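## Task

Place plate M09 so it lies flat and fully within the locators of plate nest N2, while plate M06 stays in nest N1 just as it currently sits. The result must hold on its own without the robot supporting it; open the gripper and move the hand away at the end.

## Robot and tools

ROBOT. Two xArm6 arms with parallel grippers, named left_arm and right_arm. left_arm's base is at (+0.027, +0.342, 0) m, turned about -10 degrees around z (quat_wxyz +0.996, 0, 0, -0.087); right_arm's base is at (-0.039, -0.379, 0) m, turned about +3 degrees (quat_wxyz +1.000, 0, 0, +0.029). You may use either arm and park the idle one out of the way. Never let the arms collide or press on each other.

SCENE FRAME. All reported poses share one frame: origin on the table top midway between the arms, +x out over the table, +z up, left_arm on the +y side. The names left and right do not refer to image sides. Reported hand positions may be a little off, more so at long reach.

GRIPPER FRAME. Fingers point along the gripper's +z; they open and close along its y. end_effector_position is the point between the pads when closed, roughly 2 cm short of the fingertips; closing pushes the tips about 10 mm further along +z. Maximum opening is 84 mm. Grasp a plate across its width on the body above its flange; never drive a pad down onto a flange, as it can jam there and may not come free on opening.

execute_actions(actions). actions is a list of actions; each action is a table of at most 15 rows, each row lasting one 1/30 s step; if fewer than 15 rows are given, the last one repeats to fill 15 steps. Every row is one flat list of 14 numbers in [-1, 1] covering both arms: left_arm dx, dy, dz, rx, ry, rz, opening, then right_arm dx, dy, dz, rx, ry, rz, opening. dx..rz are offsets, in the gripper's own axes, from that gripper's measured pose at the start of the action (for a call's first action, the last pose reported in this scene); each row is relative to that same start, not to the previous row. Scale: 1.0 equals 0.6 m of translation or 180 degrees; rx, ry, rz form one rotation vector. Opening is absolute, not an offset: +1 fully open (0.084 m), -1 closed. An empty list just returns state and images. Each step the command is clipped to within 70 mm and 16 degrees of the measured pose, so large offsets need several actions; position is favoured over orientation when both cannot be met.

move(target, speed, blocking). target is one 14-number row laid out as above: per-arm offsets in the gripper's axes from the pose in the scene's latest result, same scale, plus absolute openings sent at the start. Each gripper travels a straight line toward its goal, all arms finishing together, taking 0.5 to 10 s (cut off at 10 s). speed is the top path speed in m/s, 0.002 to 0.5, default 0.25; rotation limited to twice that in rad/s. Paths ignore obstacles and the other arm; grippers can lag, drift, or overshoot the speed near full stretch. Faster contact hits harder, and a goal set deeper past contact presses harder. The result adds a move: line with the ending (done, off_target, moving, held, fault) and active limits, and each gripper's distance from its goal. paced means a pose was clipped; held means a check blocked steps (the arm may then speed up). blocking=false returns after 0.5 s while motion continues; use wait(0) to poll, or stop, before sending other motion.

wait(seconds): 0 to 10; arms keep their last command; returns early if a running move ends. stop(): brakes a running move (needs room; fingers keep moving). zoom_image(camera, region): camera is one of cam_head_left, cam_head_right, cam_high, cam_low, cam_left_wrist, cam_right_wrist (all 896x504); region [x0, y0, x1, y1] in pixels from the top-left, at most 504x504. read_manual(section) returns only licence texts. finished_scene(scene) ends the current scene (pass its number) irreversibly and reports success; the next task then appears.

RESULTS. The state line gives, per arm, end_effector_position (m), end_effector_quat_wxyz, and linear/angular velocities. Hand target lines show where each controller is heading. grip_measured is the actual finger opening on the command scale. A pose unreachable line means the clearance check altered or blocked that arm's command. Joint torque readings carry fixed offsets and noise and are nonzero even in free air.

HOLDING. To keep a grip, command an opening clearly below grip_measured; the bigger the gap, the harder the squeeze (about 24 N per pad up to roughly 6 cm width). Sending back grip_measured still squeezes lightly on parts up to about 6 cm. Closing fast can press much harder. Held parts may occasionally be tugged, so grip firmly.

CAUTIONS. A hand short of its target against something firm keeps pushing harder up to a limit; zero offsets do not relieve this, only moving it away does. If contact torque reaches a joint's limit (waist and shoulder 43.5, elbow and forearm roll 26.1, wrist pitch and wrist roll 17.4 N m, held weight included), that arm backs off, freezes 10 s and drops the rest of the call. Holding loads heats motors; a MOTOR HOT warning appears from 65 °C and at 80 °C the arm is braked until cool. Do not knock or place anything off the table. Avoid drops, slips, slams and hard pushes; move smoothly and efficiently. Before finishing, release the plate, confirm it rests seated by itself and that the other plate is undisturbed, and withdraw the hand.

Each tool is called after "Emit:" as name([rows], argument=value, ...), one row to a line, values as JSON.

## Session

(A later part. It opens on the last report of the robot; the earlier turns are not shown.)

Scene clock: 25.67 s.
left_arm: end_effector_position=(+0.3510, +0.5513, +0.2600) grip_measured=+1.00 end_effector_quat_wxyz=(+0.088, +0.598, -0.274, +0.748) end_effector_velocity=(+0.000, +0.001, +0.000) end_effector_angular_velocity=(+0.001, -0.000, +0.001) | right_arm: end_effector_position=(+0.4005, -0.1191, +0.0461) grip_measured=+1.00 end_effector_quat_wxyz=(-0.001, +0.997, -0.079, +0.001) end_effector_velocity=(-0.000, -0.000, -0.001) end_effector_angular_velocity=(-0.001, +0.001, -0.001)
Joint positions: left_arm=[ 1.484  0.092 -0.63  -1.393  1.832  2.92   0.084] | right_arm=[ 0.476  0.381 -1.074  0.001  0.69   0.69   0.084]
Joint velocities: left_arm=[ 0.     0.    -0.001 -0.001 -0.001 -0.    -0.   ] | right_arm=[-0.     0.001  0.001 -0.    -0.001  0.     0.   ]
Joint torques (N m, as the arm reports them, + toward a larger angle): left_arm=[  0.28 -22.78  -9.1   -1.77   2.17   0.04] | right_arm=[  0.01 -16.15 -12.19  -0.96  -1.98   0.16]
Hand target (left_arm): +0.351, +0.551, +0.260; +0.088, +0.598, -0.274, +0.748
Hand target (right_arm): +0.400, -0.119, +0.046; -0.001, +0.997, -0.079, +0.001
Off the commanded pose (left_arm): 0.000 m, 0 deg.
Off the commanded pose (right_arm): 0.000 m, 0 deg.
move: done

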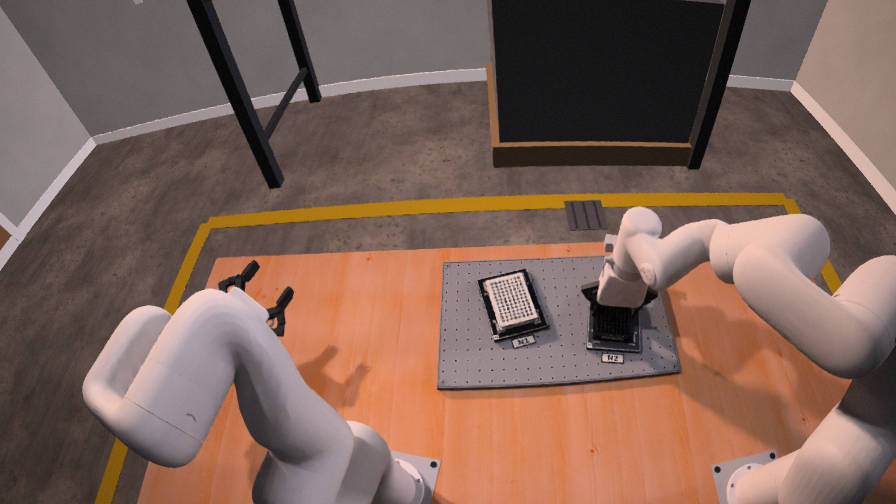

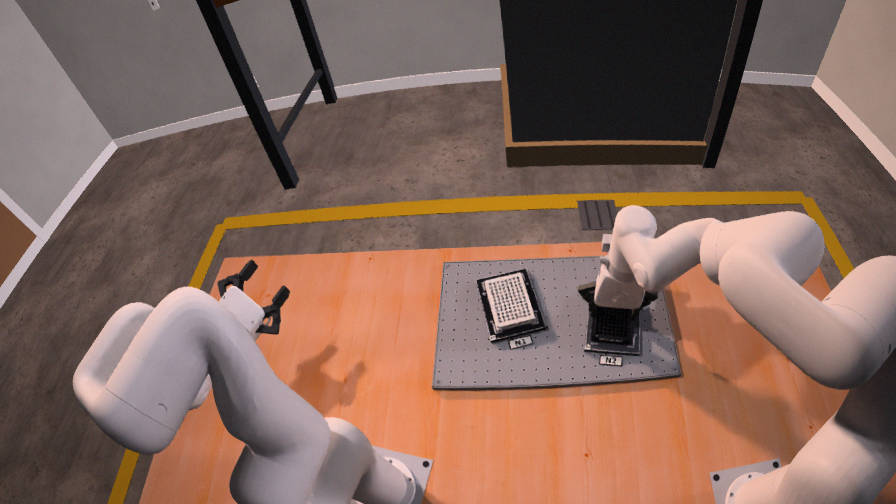

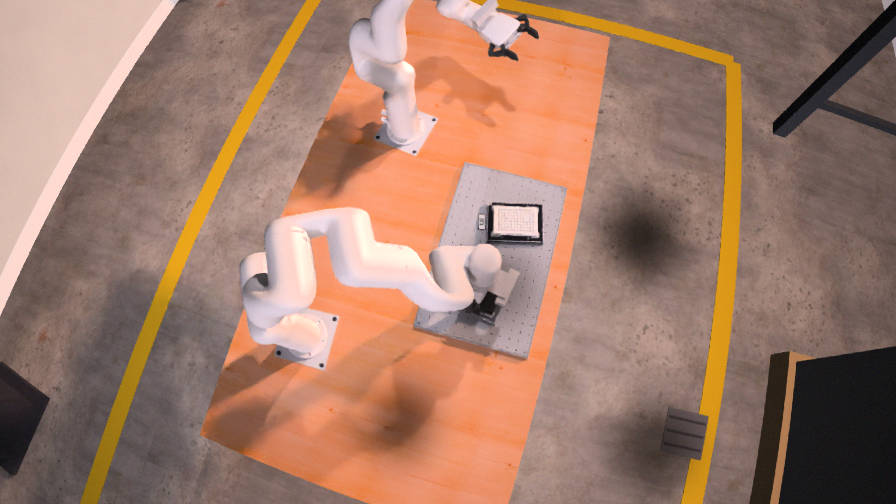

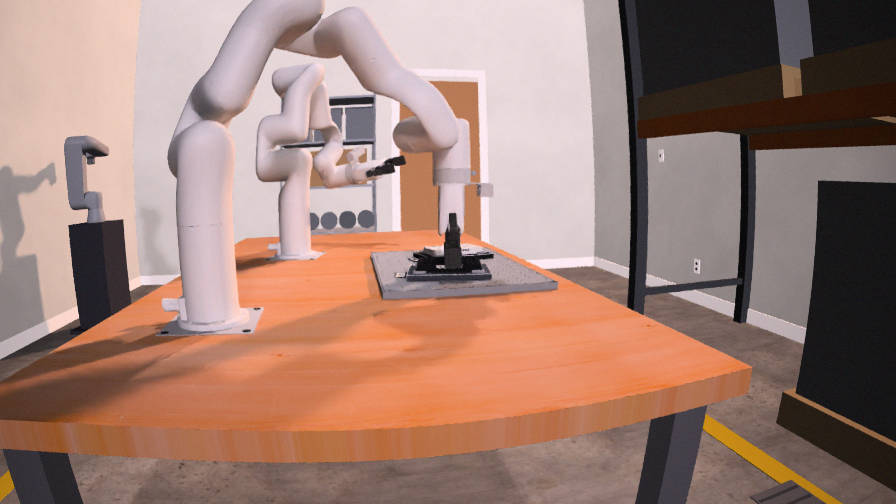

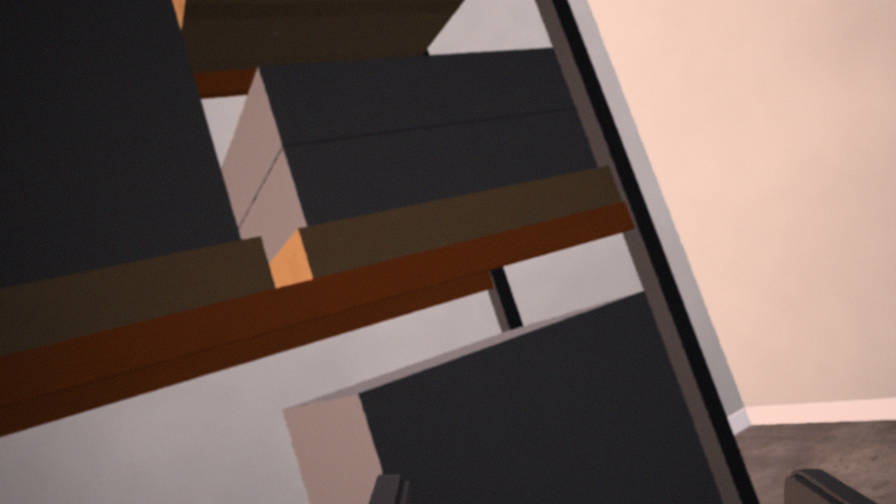

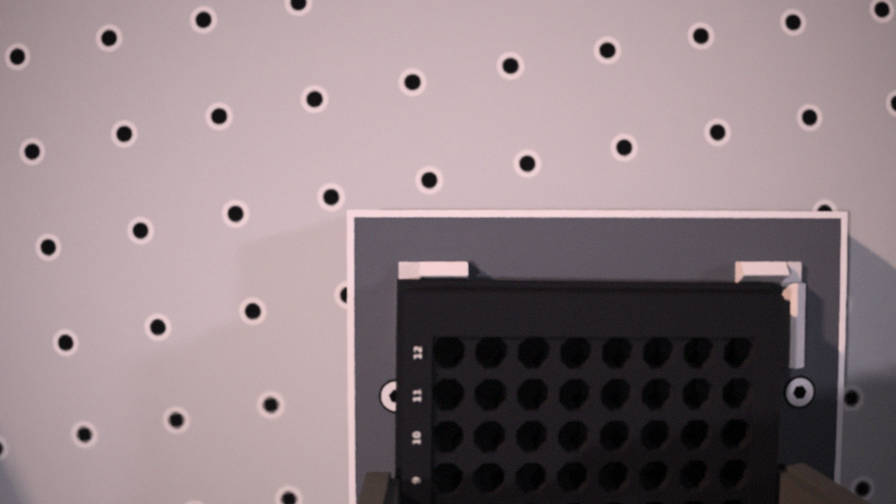

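Emit:
move(target=[0,0,0,0,0,0,1,0,0,0.003,0,0,0,1], speed=0.01)

Emit:
move(target=[0,0,0,0,0,0,1,0,0,0,0,0,0,0.6])

Emit:
move(target=[0,0,0,0,0,0,1,0,0,-0.015,0,0,0,0.6], speed=0.02)

Scene clock: 35.87 s.
left_arm: end_effector_position=(+0.3510, +0.5513, +0.2600) grip_measured=+1.00 end_effector_quat_wxyz=(+0.088, +0.598, -0.274, +0.748) end_effector_velocity=(+0.000, +0.000, -0.000) end_effector_angular_velocity=(+0.000, +0.001, -0.000) | right_arm: end_effector_position=(+0.4008, -0.1189, +0.0448) grip_measured=+1.00 end_effector_quat_wxyz=(-0.002, +0.997, -0.079, +0.002) end_effector_velocity=(-0.000, +0.000, -0.001) end_effector_angular_velocity=(-0.000, +0.000, +0.001)
Joint positions: left_arm=[ 1.484  0.092 -0.63  -1.393  1.832  2.92   0.084] | right_arm=[ 0.476  0.384 -1.074  0.001  0.685  0.69   0.084]
Joint velocities: left_arm=[-0.001  0.    -0.001  0.    -0.001 -0.001  0.   ] | right_arm=[ 0.     0.001  0.     0.    -0.001 -0.     0.   ]
Joint torques (N m, as the arm reports them, + toward a larger angle): left_arm=[  0.79 -23.56  -8.98  -1.81   2.14   0.15] | right_arm=[ -0.59 -12.98  -9.84  -1.03  -1.64   0.16]
Hand target (left_arm): +0.351, +0.551, +0.260; +0.088, +0.598, -0.274, +0.748
Hand target (right_arm): +0.401, -0.119, +0.044; -0.001, +0.997, -0.079, +0.001
Off the commanded pose (left_arm): 0.000 m, 0 deg.
Off the commanded pose (right_arm): 0.001 m, 0 deg.
move: done

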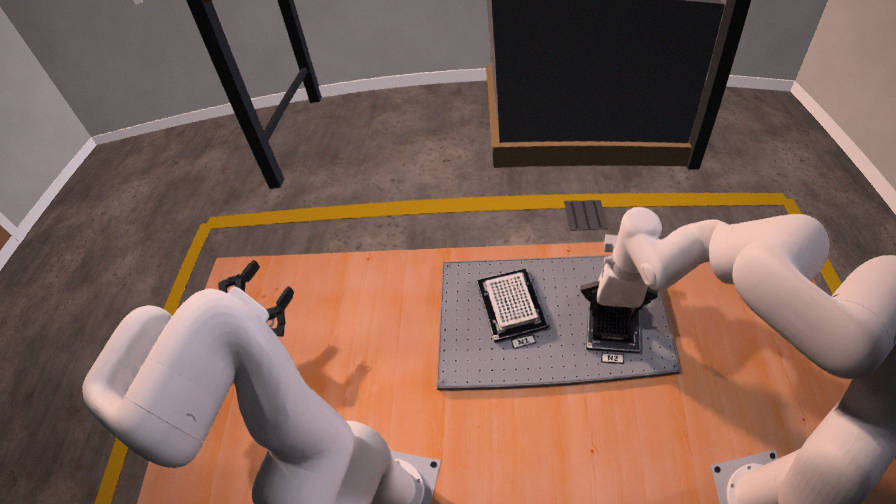

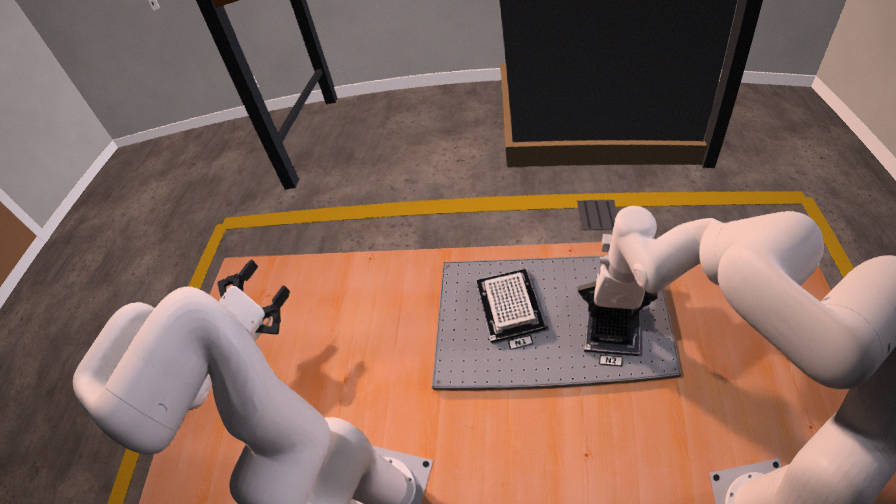

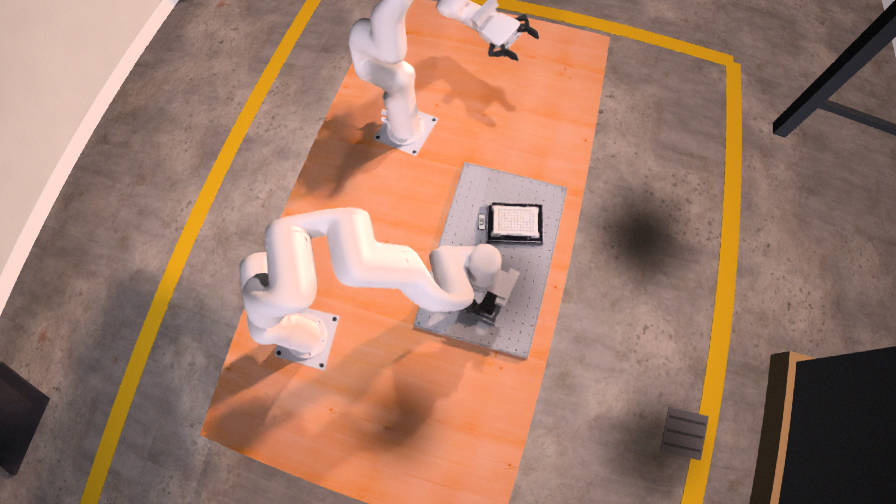

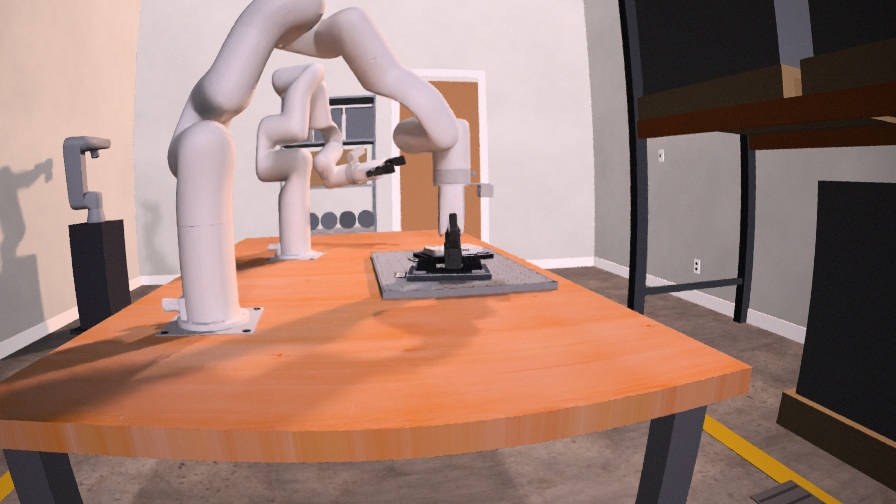

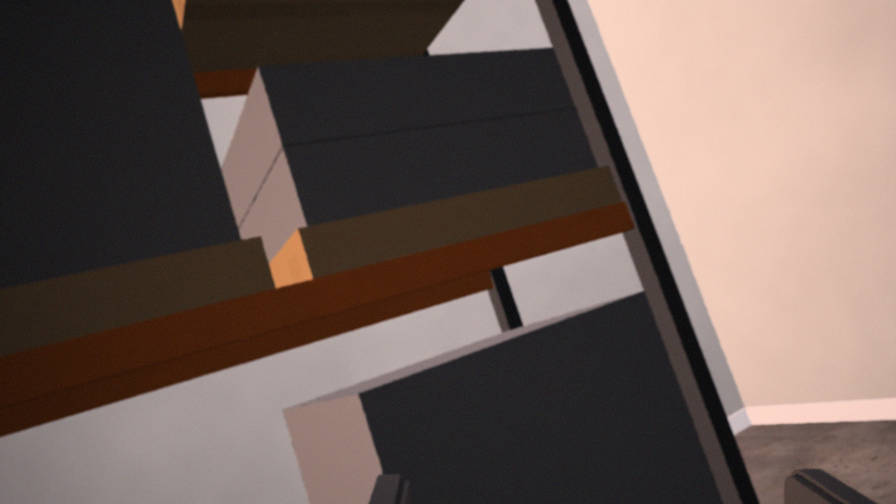

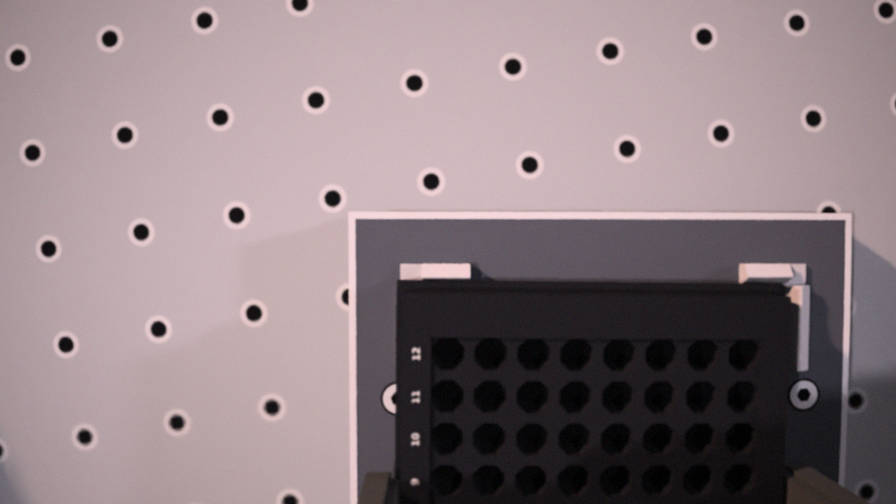

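Scene clock: 36.37 s.
left_arm: end_effector_position=(+0.3510, +0.5513, +0.2600) grip_measured=+1.00 end_effector_quat_wxyz=(+0.088, +0.598, -0.274, +0.748) end_effector_velocity=(-0.000, +0.000, +0.000) end_effector_angular_velocity=(-0.000, -0.001, +0.001) | right_arm: end_effector_position=(+0.4010, -0.1186, +0.0452) grip_measured=+0.94 end_effector_quat_wxyz=(-0.002, +0.997, -0.079, +0.002) end_effector_velocity=(+0.000, -0.001, -0.000) end_effector_angular_velocity=(-0.000, +0.001, -0.000)
Joint positions: left_arm=[ 1.484  0.092 -0.63  -1.393  1.832  2.92   0.084] | right_arm=[ 0.477  0.383 -1.074  0.002  0.685  0.69   0.082]
Joint velocities: left_arm=[ 0.001 -0.     0.001 -0.001  0.     0.     0.   ] | right_arm=[-0.001  0.     0.    -0.     0.    -0.     0.   ]
Joint torques (N m, as the arm reports them, + toward a larger angle): left_arm=[  0.41 -23.06  -8.97  -1.96   2.21   0.19] | right_arm=[ -1.91 -13.02  -8.59  -1.68  -1.15   0.21]
Hand target (left_arm): +0.351, +0.551, +0.260; +0.088, +0.598, -0.274, +0.748
Hand target (right_arm): +0.401, -0.119, +0.045; -0.002, +0.997, -0.079, +0.002
Off the commanded pose (left_arm): 0.000 m, 0 deg.
Off the commanded pose (right_arm): 0.001 m, 0 deg.
move: done

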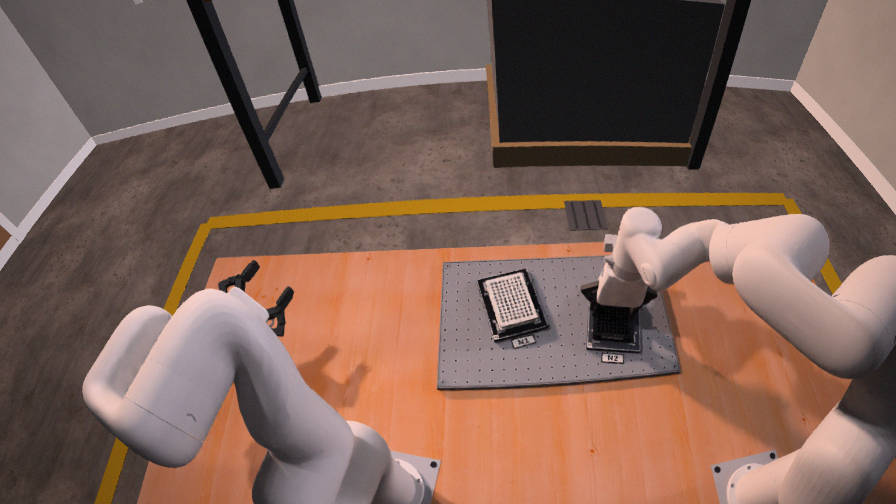

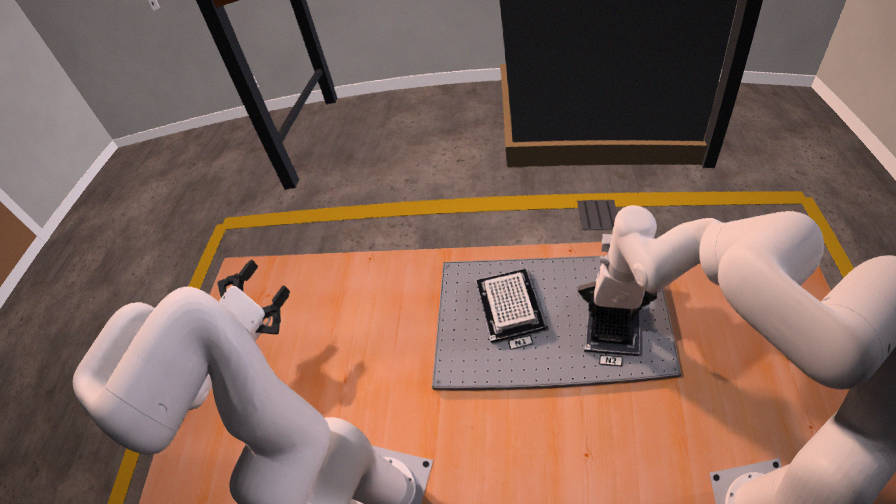

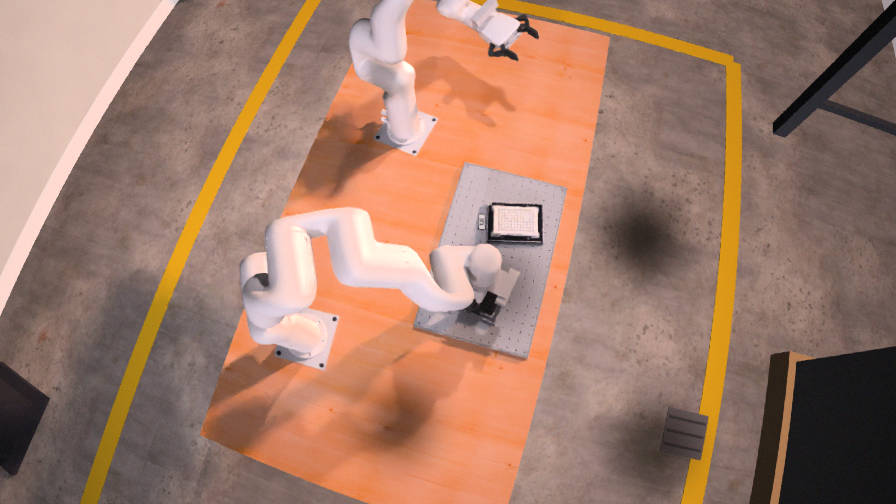

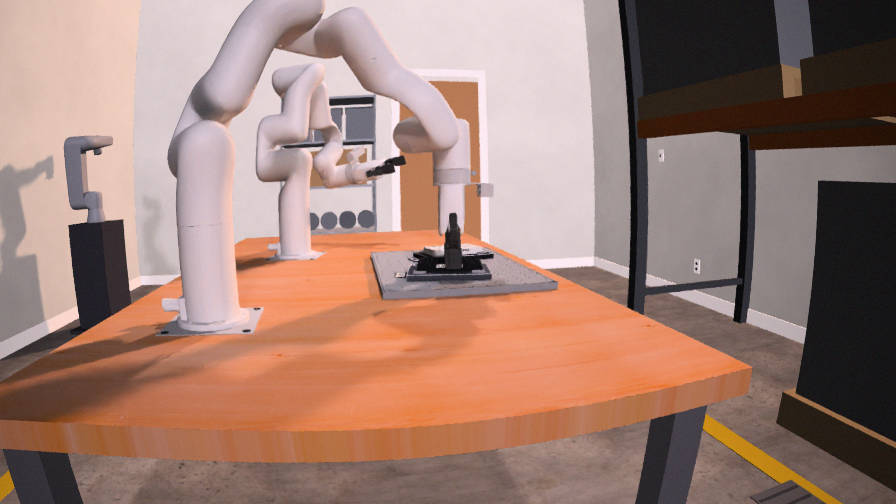

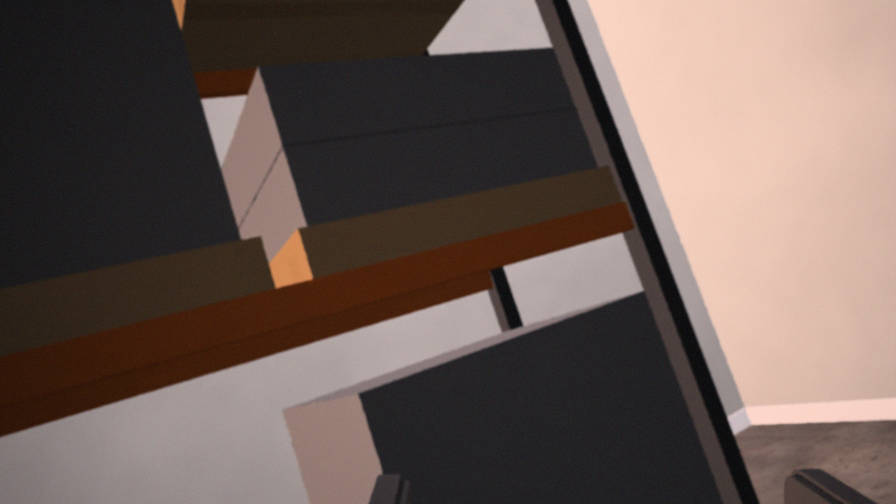

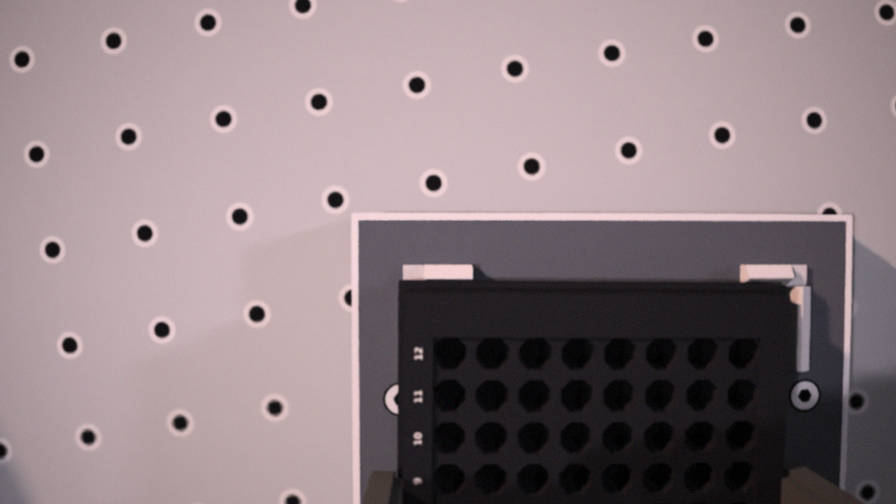

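Scene clock: 37.13 s.
left_arm: end_effector_position=(+0.3510, +0.5513, +0.2600) grip_measured=+1.00 end_effector_quat_wxyz=(+0.088, +0.598, -0.274, +0.748) end_effector_velocity=(+0.000, -0.000, -0.000) end_effector_angular_velocity=(+0.000, +0.000, -0.001) | right_arm: end_effector_position=(+0.4008, -0.1188, +0.0539) grip_measured=+0.94 end_effector_quat_wxyz=(-0.002, +0.997, -0.079, +0.002) end_effector_velocity=(-0.000, +0.000, +0.000) end_effector_angular_velocity=(+0.000, -0.000, +0.001)
Joint positions: left_arm=[ 1.484  0.092 -0.63  -1.393  1.832  2.92   0.084] | right_arm=[ 0.477  0.365 -1.077  0.001  0.707  0.69   0.082]
Joint velocities: left_arm=[-0.     0.001 -0.     0.001 -0.     0.001 -0.   ] | right_arm=[ 0.001 -0.    -0.     0.     0.001 -0.     0.   ]
Joint torques (N m, as the arm reports them, + toward a larger angle): left_arm=[  0.89 -23.05  -9.22  -1.58   2.28   0.05] | right_arm=[ -0.33 -16.79 -12.82  -1.1   -2.07  -0.08]
Hand target (left_arm): +0.351, +0.551, +0.260; +0.088, +0.598, -0.274, +0.748
Hand target (right_arm): +0.401, -0.119, +0.054; -0.002, +0.997, -0.079, +0.002
Off the commanded pose (left_arm): 0.000 m, 0 deg.
Off the commanded pose (right_arm): 0.000 m, 0 deg.
move: done

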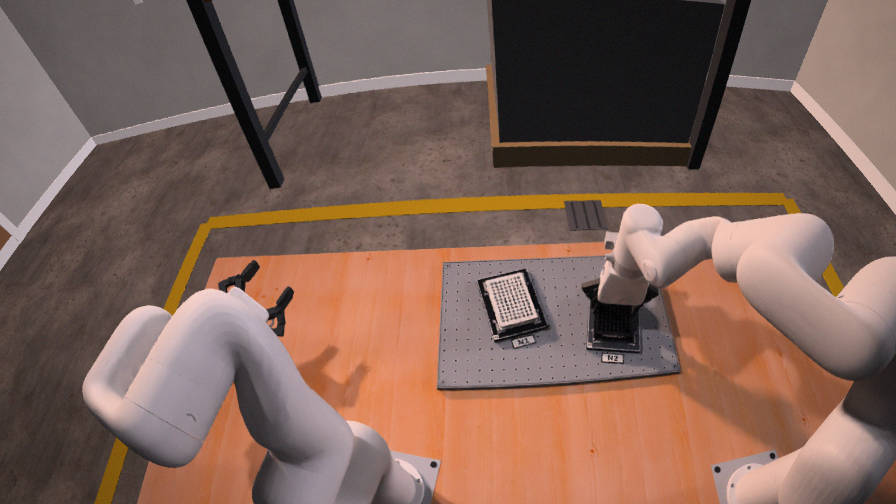

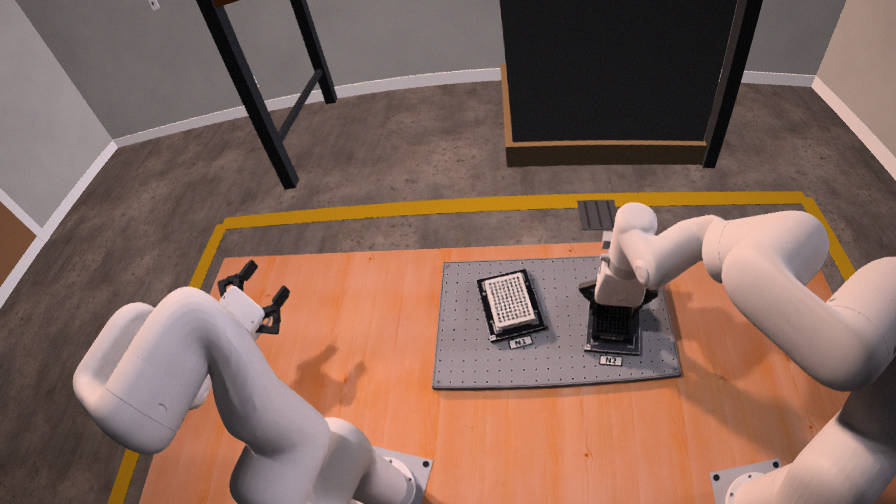

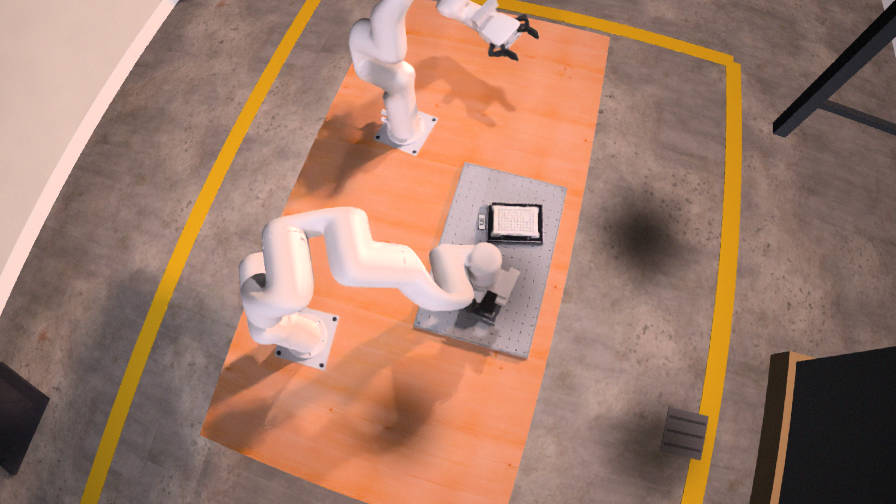

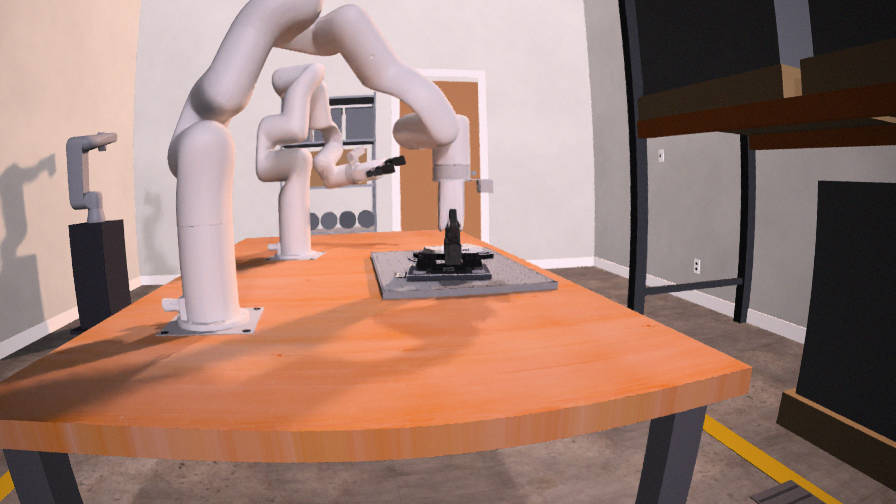

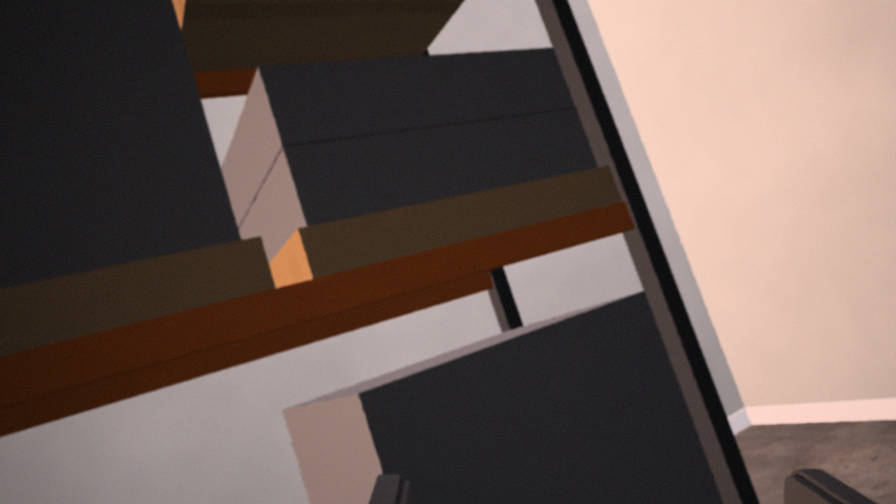

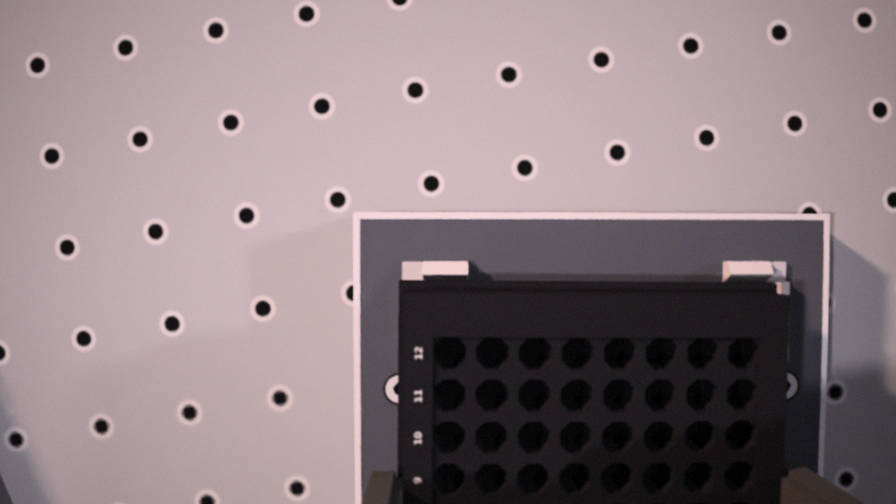

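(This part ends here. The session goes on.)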